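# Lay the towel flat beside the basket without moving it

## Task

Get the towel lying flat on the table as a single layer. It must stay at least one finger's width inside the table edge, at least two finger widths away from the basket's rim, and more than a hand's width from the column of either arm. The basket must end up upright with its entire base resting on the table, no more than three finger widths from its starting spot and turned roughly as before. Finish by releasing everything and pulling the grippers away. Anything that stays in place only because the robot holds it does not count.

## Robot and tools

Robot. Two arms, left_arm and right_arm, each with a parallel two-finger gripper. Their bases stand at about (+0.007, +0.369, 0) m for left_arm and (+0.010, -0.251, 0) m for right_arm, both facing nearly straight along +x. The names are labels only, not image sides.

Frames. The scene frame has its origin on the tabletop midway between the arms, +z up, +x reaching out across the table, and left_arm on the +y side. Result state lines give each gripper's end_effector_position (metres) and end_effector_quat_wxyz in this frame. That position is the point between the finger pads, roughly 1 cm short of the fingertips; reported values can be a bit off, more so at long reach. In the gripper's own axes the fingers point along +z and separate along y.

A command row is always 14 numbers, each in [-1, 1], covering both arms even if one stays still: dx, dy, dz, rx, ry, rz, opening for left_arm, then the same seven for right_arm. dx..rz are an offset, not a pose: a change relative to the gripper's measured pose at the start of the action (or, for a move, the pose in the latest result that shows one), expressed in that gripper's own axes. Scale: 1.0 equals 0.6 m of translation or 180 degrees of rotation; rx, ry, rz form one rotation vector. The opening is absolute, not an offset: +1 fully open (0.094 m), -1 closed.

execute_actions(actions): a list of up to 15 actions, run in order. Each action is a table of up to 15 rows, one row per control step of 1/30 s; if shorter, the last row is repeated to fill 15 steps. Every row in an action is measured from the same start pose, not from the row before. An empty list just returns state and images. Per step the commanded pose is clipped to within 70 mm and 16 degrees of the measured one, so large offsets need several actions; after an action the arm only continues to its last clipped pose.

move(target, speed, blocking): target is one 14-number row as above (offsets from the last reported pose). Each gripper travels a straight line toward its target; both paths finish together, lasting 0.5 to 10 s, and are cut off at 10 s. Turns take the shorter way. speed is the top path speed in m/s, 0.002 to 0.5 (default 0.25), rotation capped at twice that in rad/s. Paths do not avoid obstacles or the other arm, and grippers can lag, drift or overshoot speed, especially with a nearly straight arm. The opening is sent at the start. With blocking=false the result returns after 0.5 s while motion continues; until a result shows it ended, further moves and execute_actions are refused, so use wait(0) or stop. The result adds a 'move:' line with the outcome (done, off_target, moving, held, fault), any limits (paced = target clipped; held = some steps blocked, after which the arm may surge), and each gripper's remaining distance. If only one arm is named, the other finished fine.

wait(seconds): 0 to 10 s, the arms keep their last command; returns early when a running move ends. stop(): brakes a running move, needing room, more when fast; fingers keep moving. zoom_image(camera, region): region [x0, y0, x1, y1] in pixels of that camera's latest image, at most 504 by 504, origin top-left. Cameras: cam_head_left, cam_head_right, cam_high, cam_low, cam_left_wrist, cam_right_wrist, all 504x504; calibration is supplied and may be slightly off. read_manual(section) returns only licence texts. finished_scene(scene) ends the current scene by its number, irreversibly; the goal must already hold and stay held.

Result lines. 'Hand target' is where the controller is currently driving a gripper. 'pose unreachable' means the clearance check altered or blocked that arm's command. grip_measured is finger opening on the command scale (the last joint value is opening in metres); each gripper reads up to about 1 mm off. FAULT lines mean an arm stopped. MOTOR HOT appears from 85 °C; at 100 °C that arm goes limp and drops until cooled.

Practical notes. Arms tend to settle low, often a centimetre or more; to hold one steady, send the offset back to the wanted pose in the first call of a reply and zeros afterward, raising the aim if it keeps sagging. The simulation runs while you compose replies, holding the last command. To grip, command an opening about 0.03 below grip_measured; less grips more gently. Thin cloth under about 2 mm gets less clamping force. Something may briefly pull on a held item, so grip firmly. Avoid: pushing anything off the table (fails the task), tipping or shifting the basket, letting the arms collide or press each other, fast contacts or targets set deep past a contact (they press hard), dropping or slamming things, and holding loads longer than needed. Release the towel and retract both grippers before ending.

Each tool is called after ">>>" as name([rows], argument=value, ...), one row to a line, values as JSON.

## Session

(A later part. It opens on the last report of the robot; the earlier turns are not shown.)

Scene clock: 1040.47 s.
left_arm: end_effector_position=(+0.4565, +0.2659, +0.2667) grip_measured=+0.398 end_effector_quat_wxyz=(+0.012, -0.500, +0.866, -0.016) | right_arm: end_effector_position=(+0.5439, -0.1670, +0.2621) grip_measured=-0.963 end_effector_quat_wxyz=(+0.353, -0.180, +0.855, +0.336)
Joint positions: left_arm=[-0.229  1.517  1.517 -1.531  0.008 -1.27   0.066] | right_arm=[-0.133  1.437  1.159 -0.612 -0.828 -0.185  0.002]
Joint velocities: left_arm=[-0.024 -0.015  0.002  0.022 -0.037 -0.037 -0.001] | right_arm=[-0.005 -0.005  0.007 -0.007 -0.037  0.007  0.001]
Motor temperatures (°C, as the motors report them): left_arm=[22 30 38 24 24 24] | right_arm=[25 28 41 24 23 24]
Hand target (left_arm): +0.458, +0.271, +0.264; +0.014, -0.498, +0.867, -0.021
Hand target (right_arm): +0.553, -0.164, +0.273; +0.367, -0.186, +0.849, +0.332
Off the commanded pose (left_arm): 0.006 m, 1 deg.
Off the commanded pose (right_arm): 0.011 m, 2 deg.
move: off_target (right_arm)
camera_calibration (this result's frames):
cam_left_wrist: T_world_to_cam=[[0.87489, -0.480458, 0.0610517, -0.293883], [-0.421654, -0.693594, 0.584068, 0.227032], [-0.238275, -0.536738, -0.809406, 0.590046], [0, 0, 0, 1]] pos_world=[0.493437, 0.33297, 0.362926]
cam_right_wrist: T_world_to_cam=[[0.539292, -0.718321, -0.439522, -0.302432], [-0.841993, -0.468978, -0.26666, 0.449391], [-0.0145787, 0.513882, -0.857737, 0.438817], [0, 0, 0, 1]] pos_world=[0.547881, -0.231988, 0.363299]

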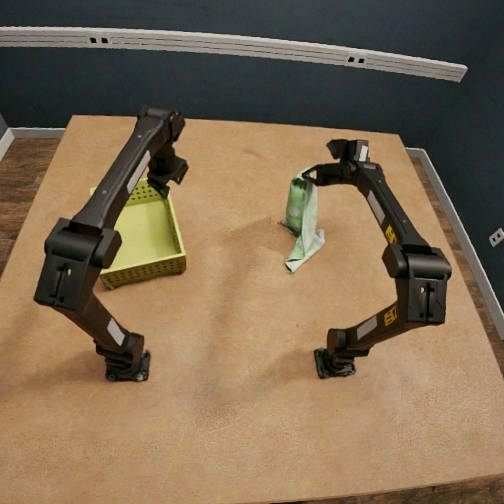

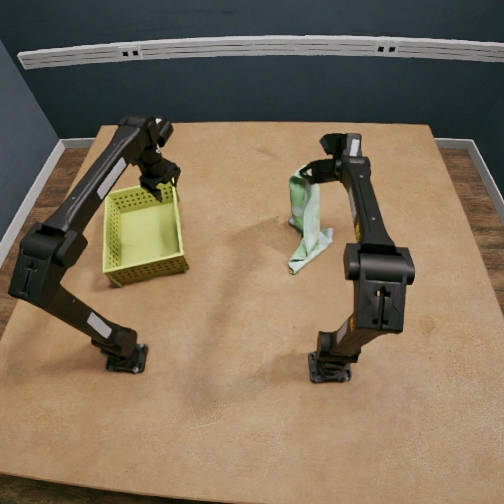

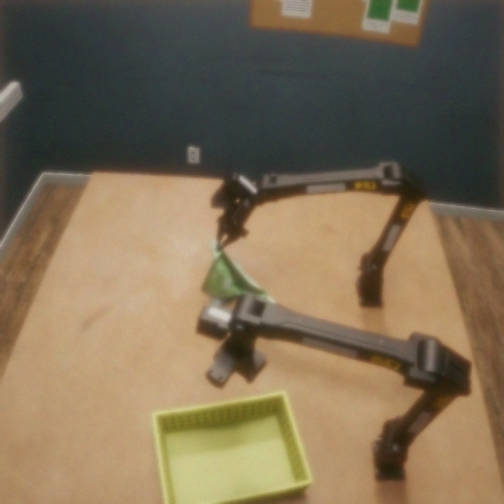

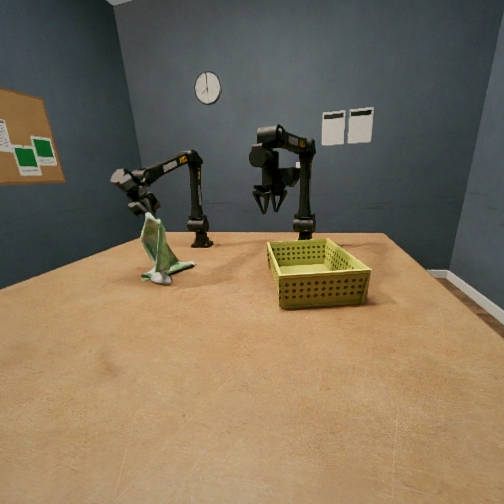

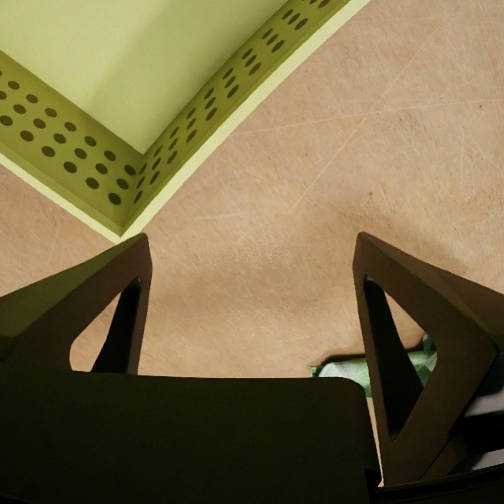

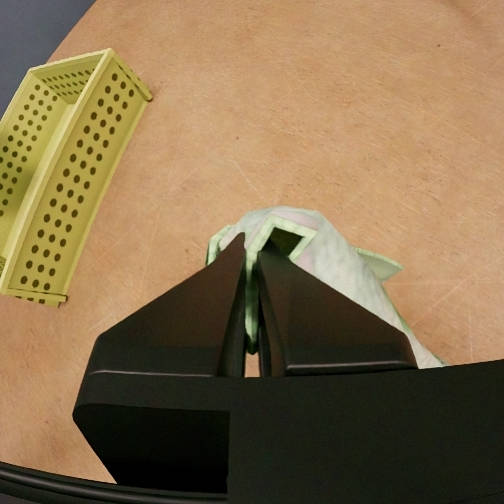

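>>> move(target=[0,0,0,0,0,0,0.4, -0.2,0.25,-0.25,0,0,0,-1], speed=0.1)

Scene clock: 1050.37 s.
left_arm: end_effector_position=(+0.4565, +0.2659, +0.2667) grip_measured=+0.398 end_effector_quat_wxyz=(+0.012, -0.499, +0.866, -0.016) | right_arm: end_effector_position=(+0.4724, -0.1613, +0.4632) grip_measured=-0.963 end_effector_quat_wxyz=(+0.332, -0.171, +0.862, +0.342)
Joint positions: left_arm=[-0.229  1.517  1.517 -1.531  0.008 -1.269  0.066] | right_arm=[-0.133  1.268  1.545 -1.215 -0.828 -0.184  0.002]
Joint velocities: left_arm=[-0.005  0.005 -0.007  0.017 -0.007 -0.066  0.   ] | right_arm=[-0.015 -0.005 -0.002 -0.007 -0.051 -0.007 -0.   ]
Motor temperatures (°C, as the motors report them): left_arm=[22 30 38 24 24 24] | right_arm=[25 29 41 24 23 24]
Hand target (left_arm): +0.456, +0.266, +0.267; +0.012, -0.500, +0.866, -0.016
Hand target (right_arm): +0.468, -0.159, +0.492; +0.353, -0.180, +0.855, +0.336
Off the commanded pose (left_arm): 0.000 m, 0 deg.
Off the commanded pose (right_arm): 0.032 m, 3 deg.
move: off_target (right_arm)
camera_calibration (this result's frames):
cam_left_wrist: T_world_to_cam=[[0.874339, -0.48146, 0.0610484, -0.293363], [-0.422458, -0.693136, 0.584031, 0.227287], [-0.238873, -0.536431, -0.809433, 0.590245], [0, 0, 0, 1]] pos_world=[0.493512, 0.332924, 0.36293]
cam_right_wrist: T_world_to_cam=[[0.516909, -0.716703, -0.468126, -0.147367], [-0.85423, -0.4674, -0.227658, 0.43348], [-0.0556395, 0.517566, -0.853833, 0.625604], [0, 0, 0, 1]] pos_world=[0.481276, -0.226801, 0.56386]

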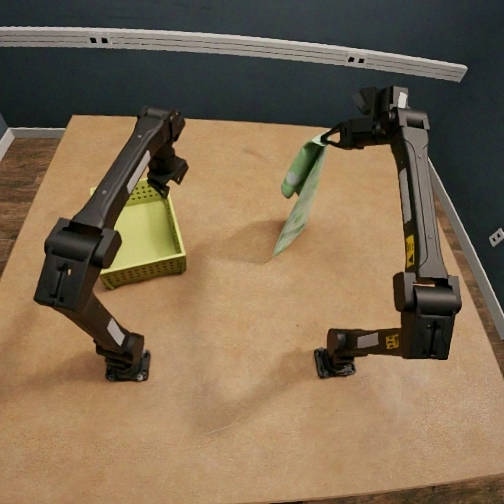

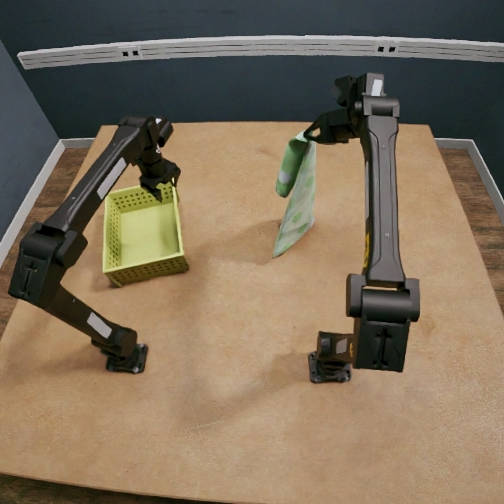

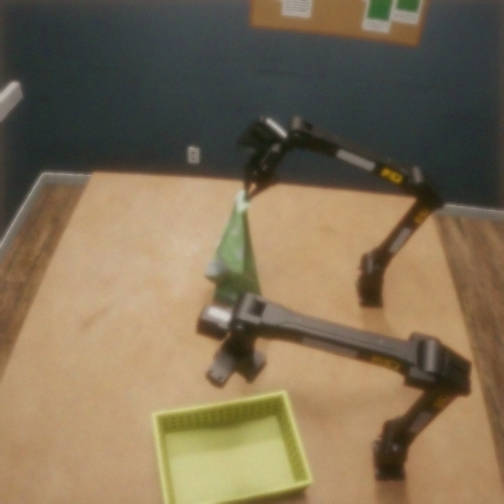

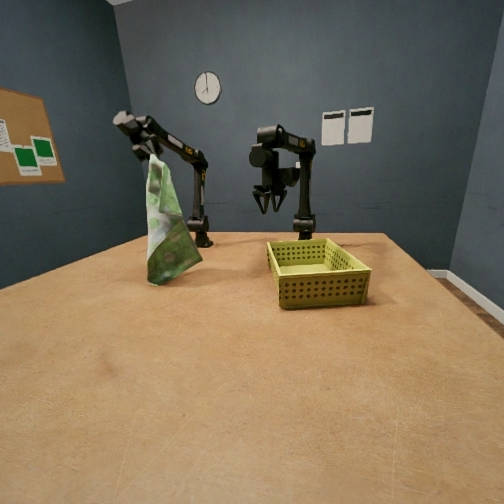

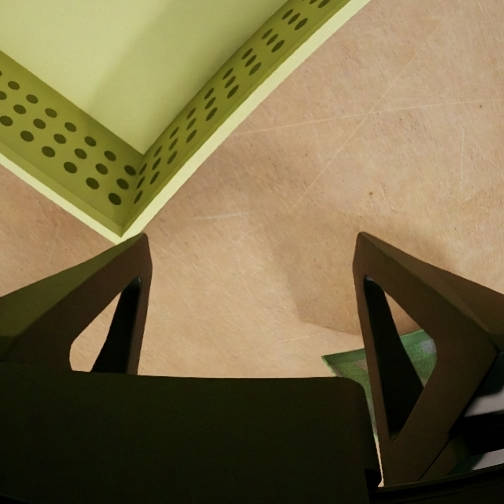

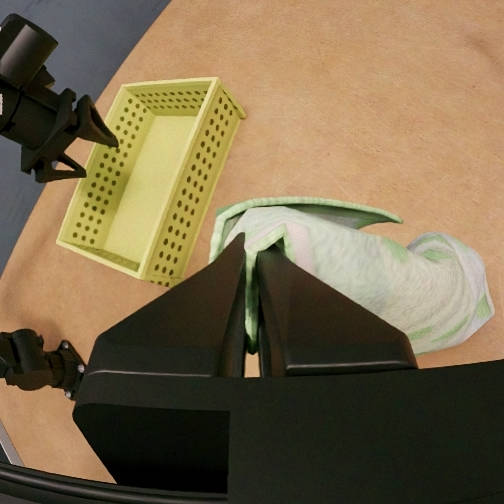

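>>> zoom_image(camera="cam_head_right", region=[240, 120, 380, 270])

>>> zoom_image(camera="cam_high", region=[170, 170, 310, 320])

>>> zoom_image(camera="cam_low", region=[110, 140, 260, 300])

Region (240, 120, 380, 270) of cam_head_right's 504x504 image, scaled by 3.360, with more detail than that image has; it fills the left 470 columns of this view, and the rest is white.

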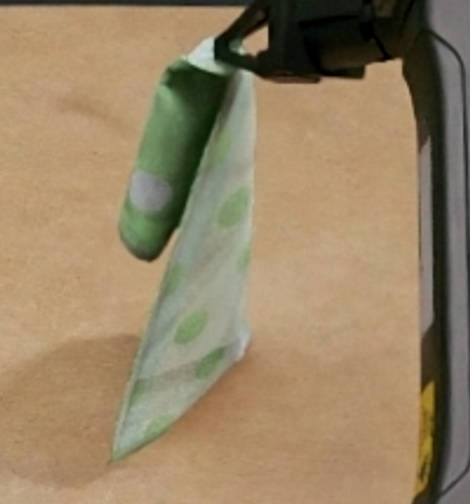

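Region (170, 170, 310, 320) of cam_high's 504x504 image, scaled by 3.360, with more detail than that image has; it fills the left 470 columns of this view, and the rest is white.

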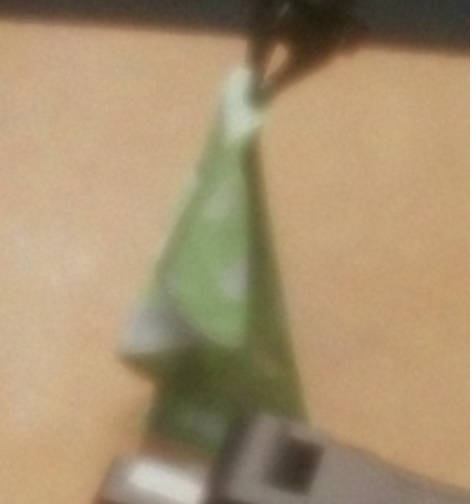

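Region (110, 140, 260, 300) of cam_low's 504x504 image, scaled by 3.150, with more detail than that image has; it fills the left 472 columns of this view, and the rest is white.

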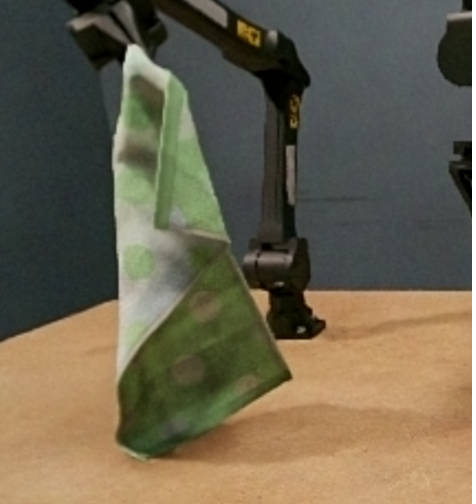

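>>> move(target=[0.3,-0.1,0.0,0,0,0.56,0.4, 0,0,0,0,0,0,-1], speed=0.15)

Scene clock: 1083.27 s.
left_arm: end_effector_position=(+0.4122, +0.0905, +0.2614) grip_measured=+0.399 end_effector_quat_wxyz=(+0.016, +0.334, +0.942, -0.001) | right_arm: end_effector_position=(+0.4722, -0.1613, +0.4616) grip_measured=-0.963 end_effector_quat_wxyz=(+0.331, -0.170, +0.863, +0.342)
Joint positions: left_arm=[-0.611  1.603  1.604 -1.54  -0.006  0.078  0.066] | right_arm=[-0.133  1.268  1.542 -1.215 -0.828 -0.184  0.002]
Joint velocities: left_arm=[-0.005  0.005 -0.002 -0.007 -0.051 -0.022  0.001] | right_arm=[ 0.005 -0.015  0.002 -0.002 -0.022 -0.066 -0.   ]
Motor temperatures (°C, as the motors report them): left_arm=[22 29 40 24 24 24] | right_arm=[25 29 42 24 22 24]
Hand target (left_arm): +0.419, +0.079, +0.269; +0.022, +0.349, +0.937, -0.001
Hand target (right_arm): +0.472, -0.161, +0.463; +0.333, -0.171, +0.862, +0.342
Off the commanded pose (left_arm): 0.014 m, 2 deg.
Off the commanded pose (right_arm): 0.002 m, 0 deg.
move: off_target (left_arm)
camera_calibration (this result's frames):
cam_left_wrist: T_world_to_cam=[[-0.613986, -0.789205, 0.0132415, 0.315109], [-0.648242, 0.513749, 0.562001, 0.0797285], [-0.450337, 0.336477, -0.827031, 0.494092], [0, 0, 0, 1]] pos_world=[0.467664, 0.0414744, 0.35965]
cam_right_wrist: T_world_to_cam=[[0.515304, -0.716576, -0.470086, -0.146357], [-0.855004, -0.467339, -0.224858, 0.432049], [-0.0585614, 0.517796, -0.853498, 0.625443], [0, 0, 0, 1]] pos_world=[0.481449, -0.226814, 0.562164]

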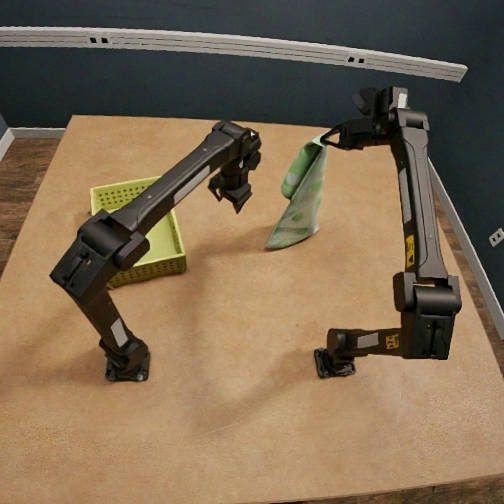

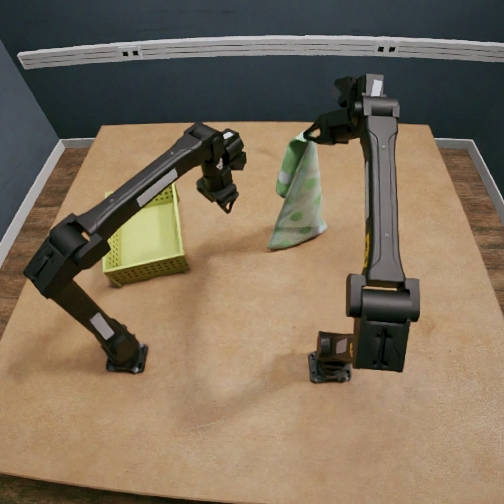

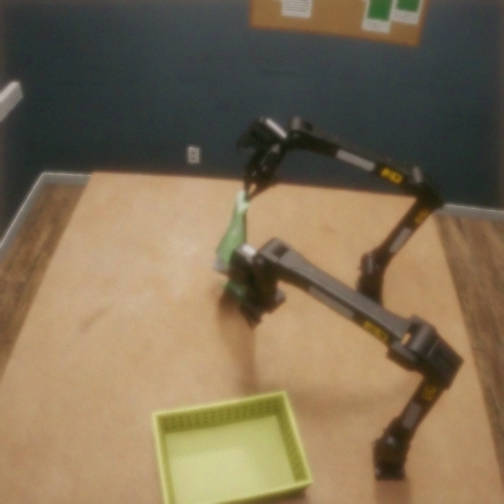

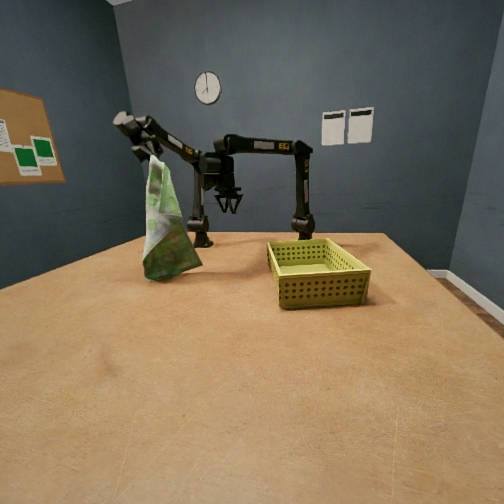

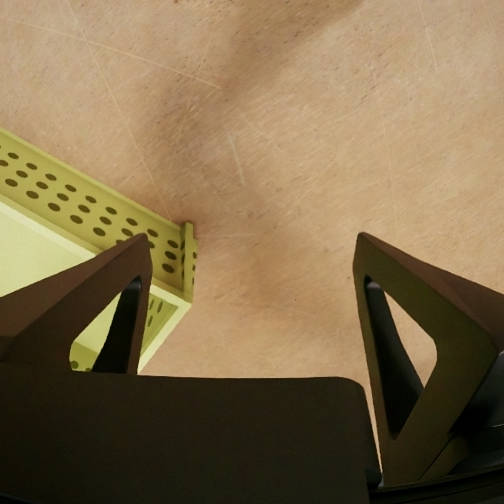

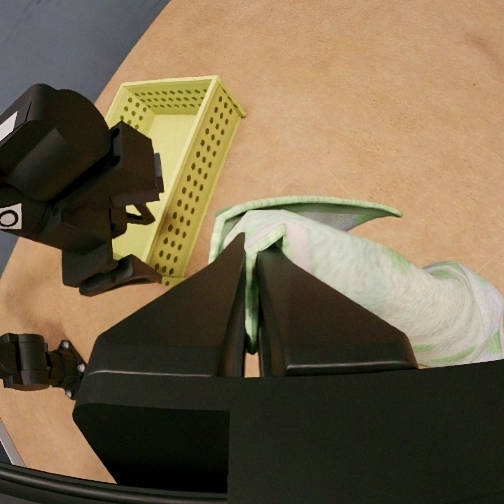

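>>> move(target=[-0.097,-0.178,0.17,0,0,0,0.4, -0.02,0,-0.01,0,0,0,-1], speed=0.1)

Scene clock: 1091.57 s.
left_arm: end_effector_position=(+0.3909, -0.0221, +0.1683) grip_measured=+0.399 end_effector_quat_wxyz=(+0.014, +0.338, +0.941, -0.002) | right_arm: end_effector_position=(+0.4729, -0.1615, +0.4537) grip_measured=-0.963 end_effector_quat_wxyz=(+0.316, -0.163, +0.868, +0.346)
Joint positions: left_arm=[-0.804  1.779  1.587 -1.352 -0.009 -0.107  0.066] | right_arm=[-0.134  1.281  1.542 -1.237 -0.828 -0.184  0.002]
Joint velocities: left_arm=[-0.005 -0.005 -0.002 -0.002  0.037  0.037 -0.   ] | right_arm=[-0.005 -0.005 -0.027 -0.007  0.051 -0.007 -0.   ]
Motor temperatures (°C, as the motors report them): left_arm=[22 29 41 24 24 24] | right_arm=[25 29 42 24 23 24]
Hand target (left_arm): +0.393, -0.030, +0.161; +0.017, +0.334, +0.942, -0.001
Hand target (right_arm): +0.477, -0.165, +0.473; +0.331, -0.170, +0.863, +0.342
Off the commanded pose (left_arm): 0.012 m, 1 deg.
Off the commanded pose (right_arm): 0.020 m, 2 deg.
move: off_target (left_arm, right_arm)
camera_calibration (this result's frames):
cam_left_wrist: T_world_to_cam=[[-0.620527, -0.784032, 0.0154845, 0.216619], [-0.641674, 0.519009, 0.564698, 0.173193], [-0.450778, 0.340474, -0.825152, 0.445292], [0, 0, 0, 1]] pos_world=[0.446279, -0.0716631, 0.266278]
cam_right_wrist: T_world_to_cam=[[0.498237, -0.715445, -0.489795, -0.133366], [-0.862547, -0.466431, -0.196098, 0.421383], [-0.0881578, 0.520174, -0.849498, 0.631423], [0, 0, 0, 1]] pos_world=[0.485576, -0.22732, 0.553703]

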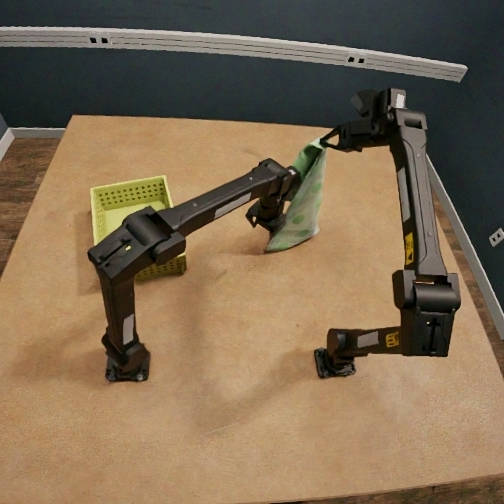

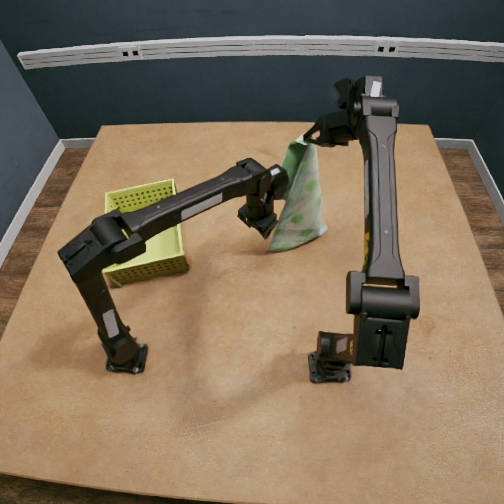

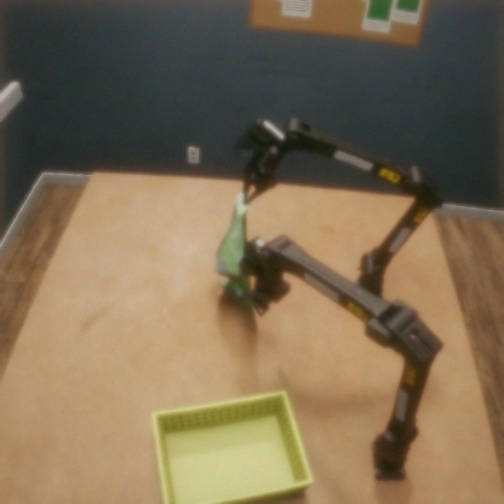

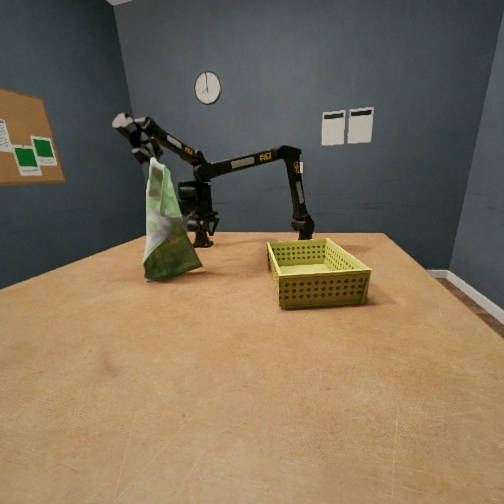

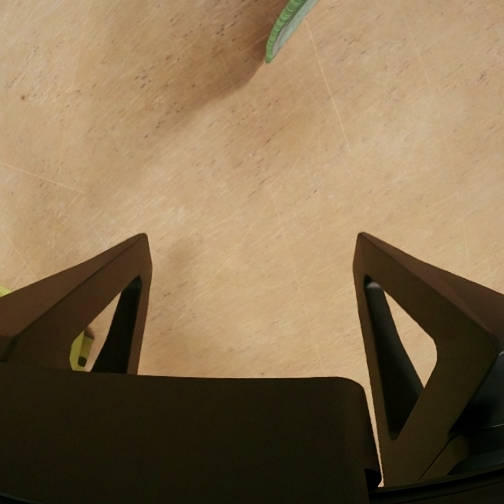

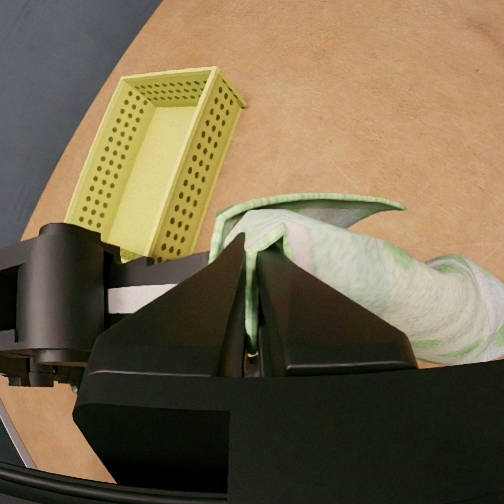

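>>> move(target=[-0.02,-0.025,0.19,0,0,0,0.4, -0.02,0,-0.01,0,0,0,-1], speed=0.06)

Scene clock: 1098.77 s.
left_arm: end_effector_position=(+0.3987, -0.0376, +0.0722) grip_measured=+0.399 end_effector_quat_wxyz=(+0.022, +0.339, +0.940, -0.006) | right_arm: end_effector_position=(+0.4737, -0.1618, +0.4456) grip_measured=-0.963 end_effector_quat_wxyz=(+0.301, -0.157, +0.873, +0.350)
Joint positions: left_arm=[-0.814  1.884  1.474 -1.116 -0.009 -0.114  0.066] | right_arm=[-0.134  1.294  1.542 -1.259 -0.828 -0.184  0.002]
Joint velocities: left_arm=[-0.005 -0.005  0.002 -0.012  0.007 -0.007 -0.   ] | right_arm=[-0.005 -0.005  0.002  0.007 -0.037  0.022  0.   ]
Motor temperatures (°C, as the motors report them): left_arm=[22 29 40 24 24 24] | right_arm=[25 29 42 24 23 24]
Hand target (left_arm): +0.392, -0.042, +0.055; +0.014, +0.339, +0.941, -0.002
Hand target (right_arm): +0.478, -0.165, +0.465; +0.317, -0.163, +0.868, +0.346
Off the commanded pose (left_arm): 0.019 m, 1 deg.
Off the commanded pose (right_arm): 0.020 m, 2 deg.
move: off_target (left_arm, right_arm)
camera_calibration (this result's frames):
cam_left_wrist: T_world_to_cam=[[-0.622241, -0.782614, 0.0182079, 0.211406], [-0.647829, 0.527855, 0.54926, 0.244434], [-0.43947, 0.329977, -0.835453, 0.370613], [0, 0, 0, 1]] pos_world=[0.45277, -0.0858704, 0.171523]
cam_right_wrist: T_world_to_cam=[[0.480493, -0.714246, -0.5089, -0.120767], [-0.869079, -0.465597, -0.167097, 0.41071], [-0.117594, 0.522563, -0.844452, 0.636878], [0, 0, 0, 1]] pos_world=[0.489861, -0.227841, 0.544983]

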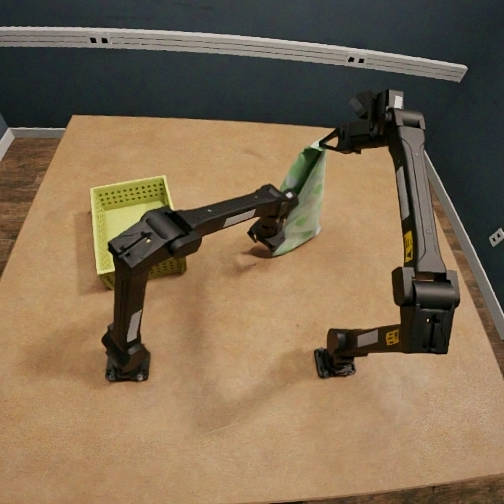

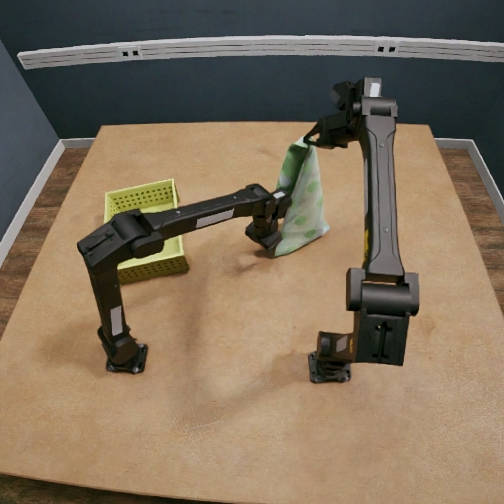

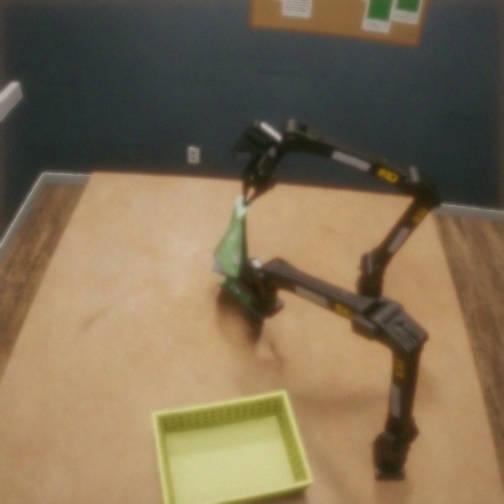

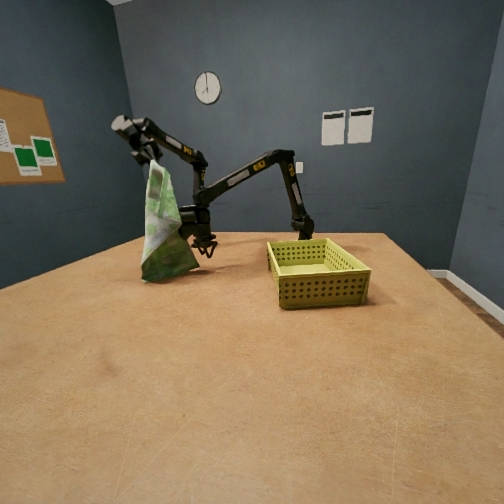

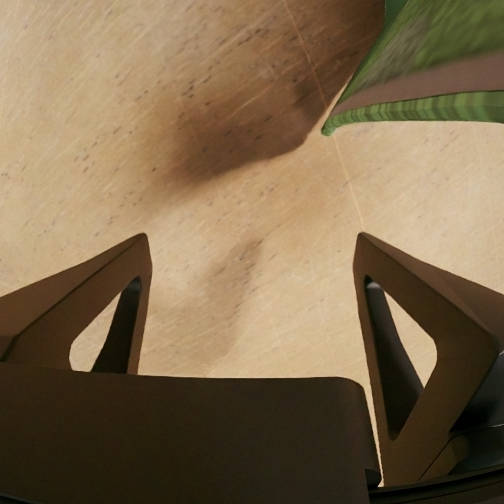

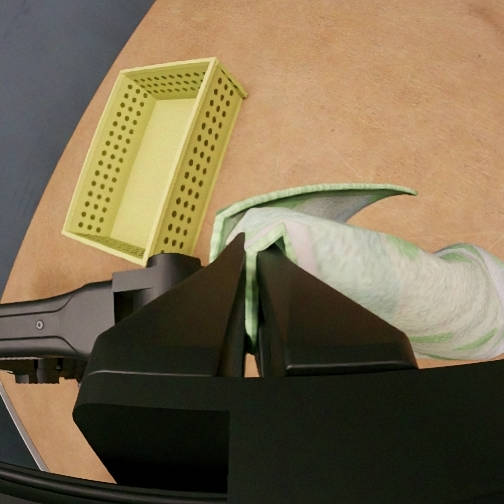

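>>> move(target=[0.14,0,-0.04,0,-0.33,0,0.4, -0.05,0.01,-0.03,0,0,0,-1], speed=0.08)

Scene clock: 1114.03 s.
left_arm: end_effector_position=(+0.3371, +0.0214, +0.0927) grip_measured=+0.399 end_effector_quat_wxyz=(+0.479, +0.279, +0.815, -0.169) | right_arm: end_effector_position=(+0.4803, -0.1656, +0.4567) grip_measured=-0.963 end_effector_quat_wxyz=(+0.284, -0.148, +0.879, +0.353)
Joint positions: left_arm=[-0.883  1.424  0.509  0.401 -0.183 -0.111  0.066] | right_arm=[-0.141  1.34   1.626 -1.344 -0.828 -0.191  0.002]
Joint velocities: left_arm=[ 0.005 -0.015 -0.002  0.012 -0.022 -0.007  0.   ] | right_arm=[ 0.005 -0.005  0.012 -0.017 -0.066  0.095  0.   ]
Motor temperatures (°C, as the motors report them): left_arm=[22 29 38 24 24 24] | right_arm=[25 29 44 24 23 24]
Hand target (left_arm): +0.332, +0.018, +0.094; +0.486, +0.288, +0.807, -0.170
Hand target (right_arm): +0.485, -0.169, +0.478; +0.302, -0.156, +0.873, +0.350
Off the commanded pose (left_arm): 0.006 m, 2 deg.
Off the commanded pose (right_arm): 0.022 m, 2 deg.
move: off_target (right_arm)
camera_calibration (this result's frames):
cam_left_wrist: T_world_to_cam=[[-0.62149, -0.782573, 0.0364754, 0.216877], [-0.71858, 0.550885, -0.424462, 0.275737], [0.312078, -0.290009, -0.904711, 0.107584], [0, 0, 0, 1]] pos_world=[0.299352, 0.049023, 0.206462]
cam_right_wrist: T_world_to_cam=[[0.457207, -0.71467, -0.529348, -0.100565], [-0.876467, -0.463055, -0.131852, 0.404439], [-0.150887, 0.52424, -0.838097, 0.662381], [0, 0, 0, 1]] pos_world=[0.500401, -0.231839, 0.555231]

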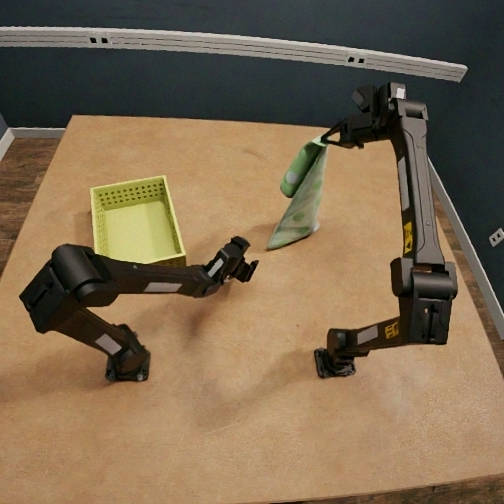

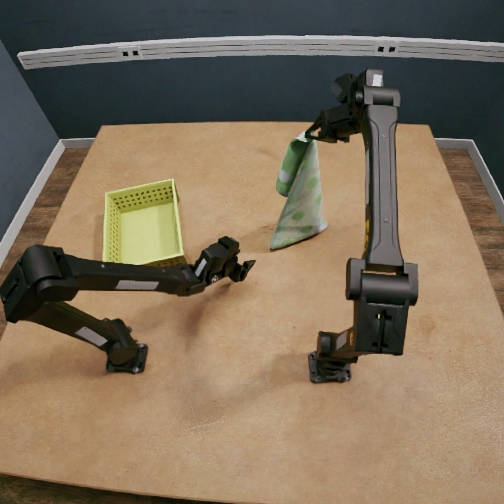

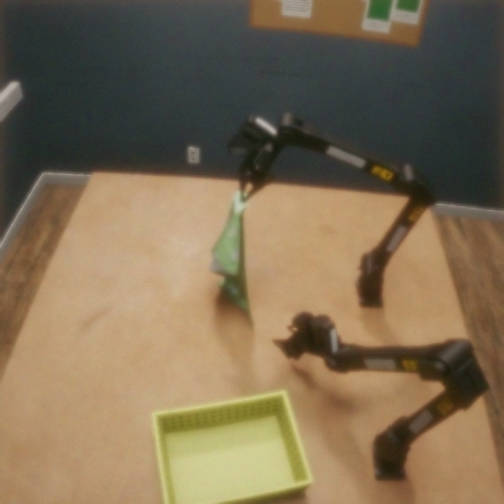

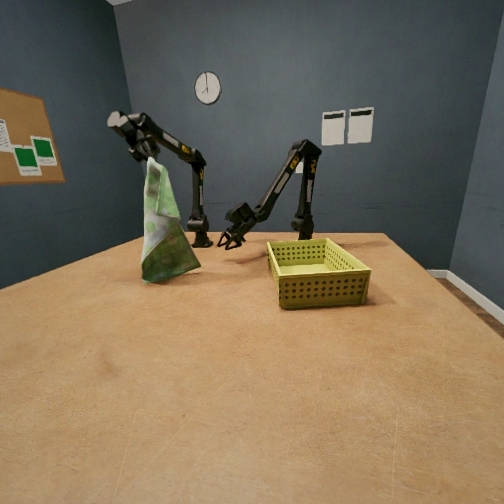

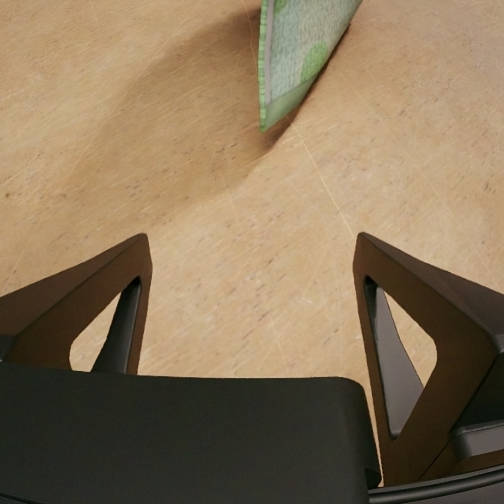

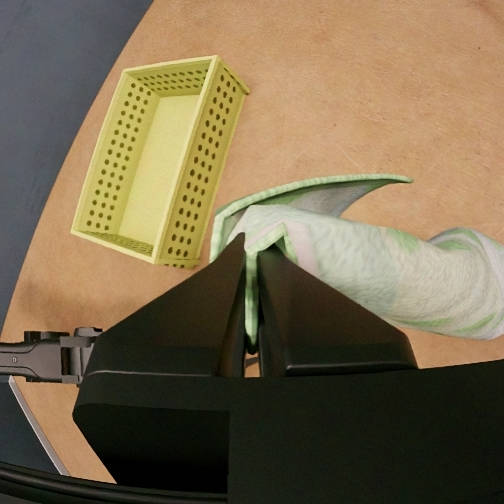

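>>> move(target=[-0.015,0,0.21,0,0,0,0.4, 0,0,0,0,0,0,-1], speed=0.05)

Scene clock: 1121.53 s.
left_arm: end_effector_position=(+0.4088, -0.0424, +0.0333) grip_measured=+0.399 end_effector_quat_wxyz=(+0.464, +0.281, +0.823, -0.166) | right_arm: end_effector_position=(+0.4805, -0.1656, +0.4566) grip_measured=-0.963 end_effector_quat_wxyz=(+0.284, -0.148, +0.879, +0.353)
Joint positions: left_arm=[-0.847  1.782  0.757  0.479 -0.144 -0.102  0.066] | right_arm=[-0.141  1.341  1.626 -1.344 -0.828 -0.191  0.002]
Joint velocities: left_arm=[-0.005 -0.015 -0.002 -0.002  0.007  0.081  0.   ] | right_arm=[-0.005 -0.015  0.007 -0.002 -0.007 -0.066  0.001]
Motor temperatures (°C, as the motors report them): left_arm=[22 29 38 24 24 24] | right_arm=[25 29 43 24 23 24]
Hand target (left_arm): +0.426, -0.049, +0.040; +0.480, +0.278, +0.815, -0.168
Hand target (right_arm): +0.480, -0.166, +0.457; +0.284, -0.148, +0.879, +0.353
Off the commanded pose (left_arm): 0.021 m, 2 deg.
Off the commanded pose (right_arm): 0.000 m, 0 deg.
move: off_target (left_arm)
camera_calibration (this result's frames):
cam_left_wrist: T_world_to_cam=[[-0.621558, -0.782219, 0.0424202, 0.213578], [-0.73042, 0.559126, -0.392257, 0.341324], [0.283113, -0.274795, -0.918877, 0.025928], [0, 0, 0, 1]] pos_world=[0.37472, -0.0166537, 0.148651]
cam_right_wrist: T_world_to_cam=[[0.457309, -0.714629, -0.529315, -0.100775], [-0.876378, -0.463267, -0.1317, 0.404374], [-0.151097, 0.524108, -0.838141, 0.662364], [0, 0, 0, 1]] pos_world=[0.500551, -0.231834, 0.555069]

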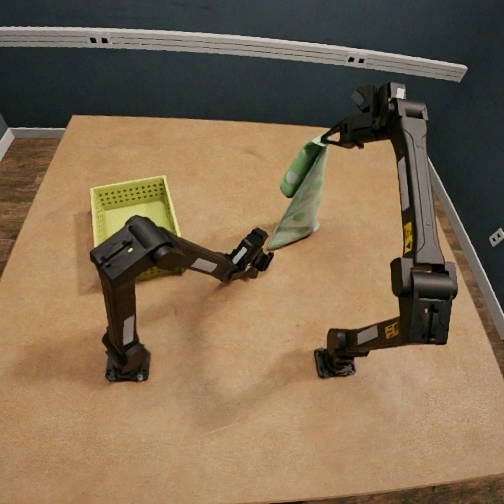

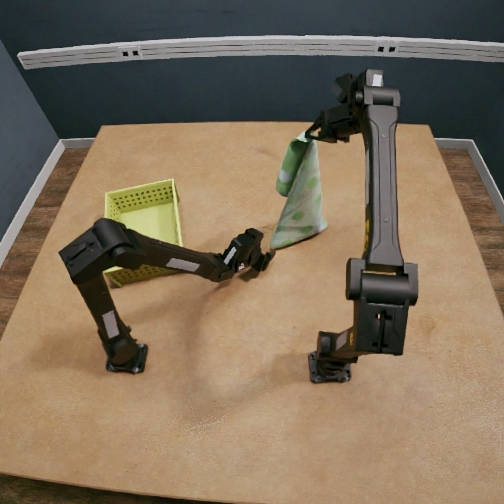

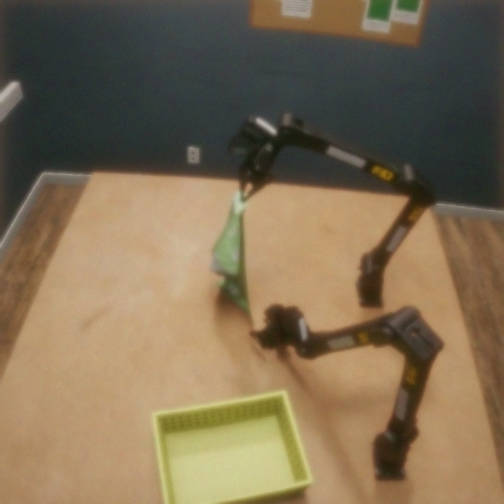

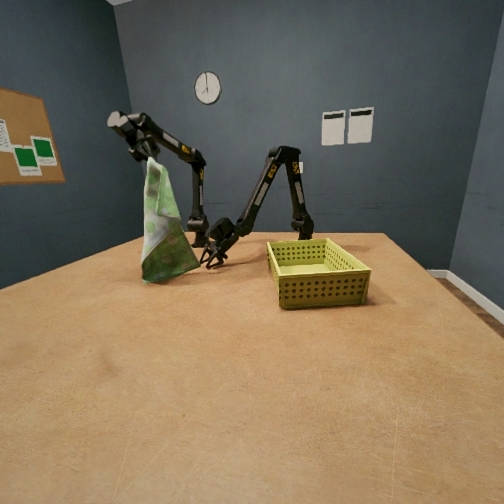

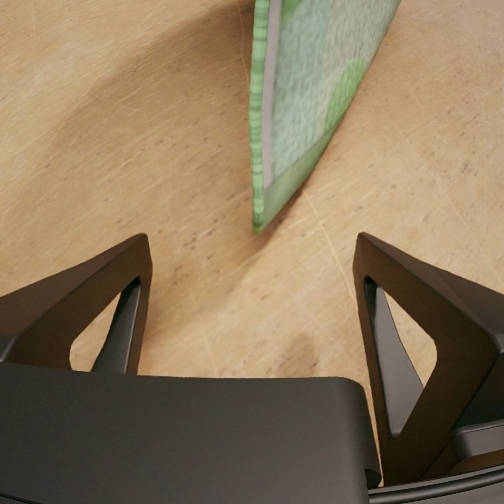

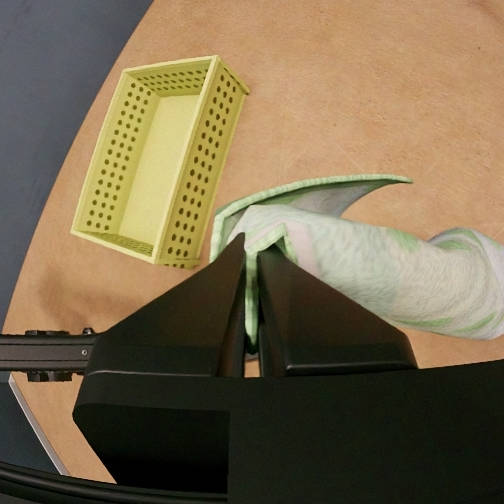

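>>> move(target=[-0.05,0,0.075,0,0,0,0.4, 0,0,0,0,0,0,-1], speed=0.04)

Scene clock: 1127.57 s.
left_arm: end_effector_position=(+0.4372, -0.0725, +0.0391) grip_measured=+0.399 end_effector_quat_wxyz=(+0.465, +0.281, +0.822, -0.171) | right_arm: end_effector_position=(+0.4805, -0.1656, +0.4566) grip_measured=-0.963 end_effector_quat_wxyz=(+0.284, -0.148, +0.879, +0.353)
Joint positions: left_arm=[-0.842  1.839  0.877  0.424 -0.132 -0.102  0.066] | right_arm=[-0.141  1.341  1.626 -1.344 -0.828 -0.191  0.002]
Joint velocities: left_arm=[-0.005 -0.015 -0.017  0.012 -0.022 -0.022  0.001] | right_arm=[-0.005  0.005  0.002  0.002  0.066 -0.051  0.   ]
Motor temperatures (°C, as the motors report them): left_arm=[22 29 38 24 24 24] | right_arm=[25 29 42 24 23 24]
Hand target (left_arm): +0.451, -0.075, +0.036; +0.464, +0.281, +0.823, -0.166
Hand target (right_arm): +0.480, -0.166, +0.457; +0.284, -0.148, +0.879, +0.353
Off the commanded pose (left_arm): 0.015 m, 1 deg.
Off the commanded pose (right_arm): 0.000 m, 0 deg.
move: off_target (left_arm)
camera_calibration (this result's frames):
cam_left_wrist: T_world_to_cam=[[-0.625794, -0.778422, 0.0494059, 0.209272], [-0.727009, 0.559171, -0.398479, 0.379927], [0.282559, -0.285284, -0.915846, 0.0142466], [0, 0, 0, 1]] pos_world=[0.403146, -0.0454775, 0.154101]
cam_right_wrist: T_world_to_cam=[[0.457309, -0.714629, -0.529315, -0.100775], [-0.876378, -0.463267, -0.1317, 0.404374], [-0.151097, 0.524108, -0.838141, 0.662364], [0, 0, 0, 1]] pos_world=[0.500551, -0.231834, 0.555069]

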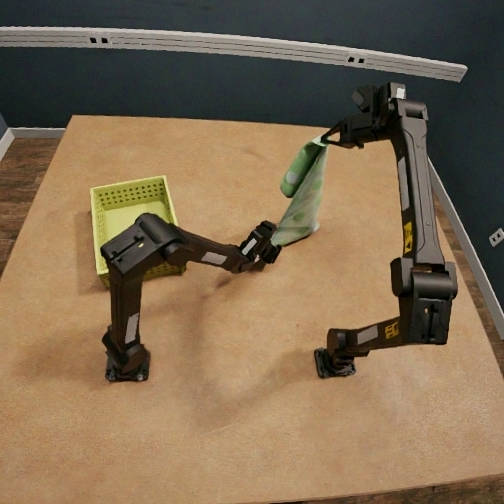

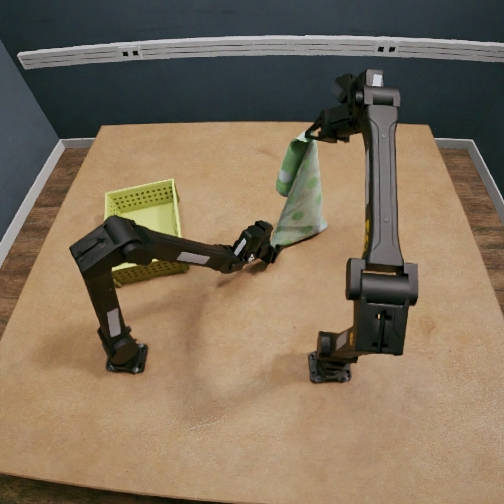

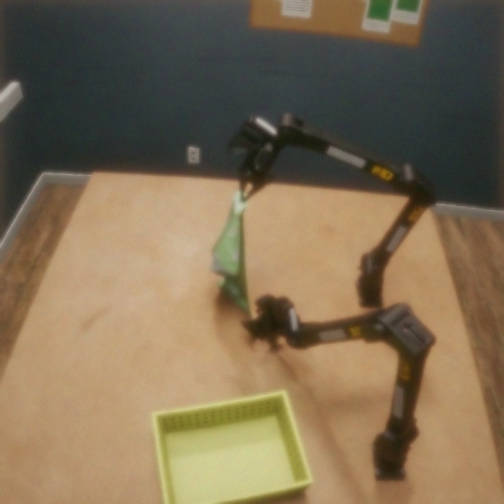

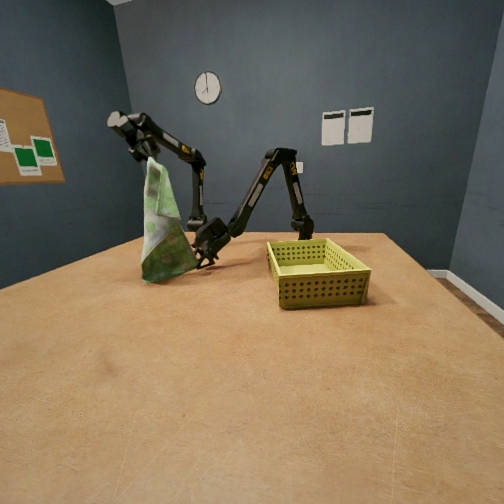

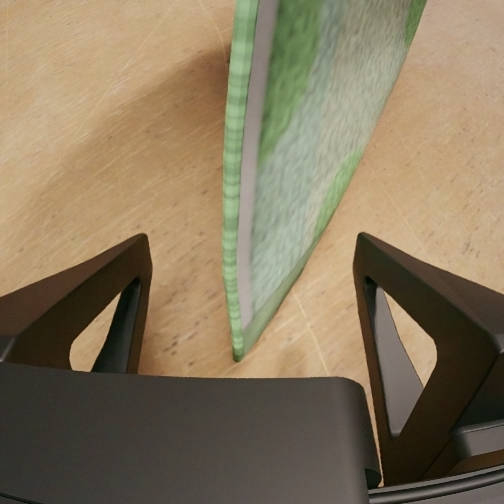

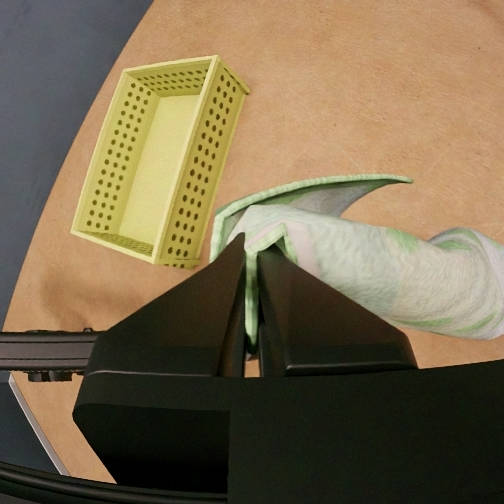

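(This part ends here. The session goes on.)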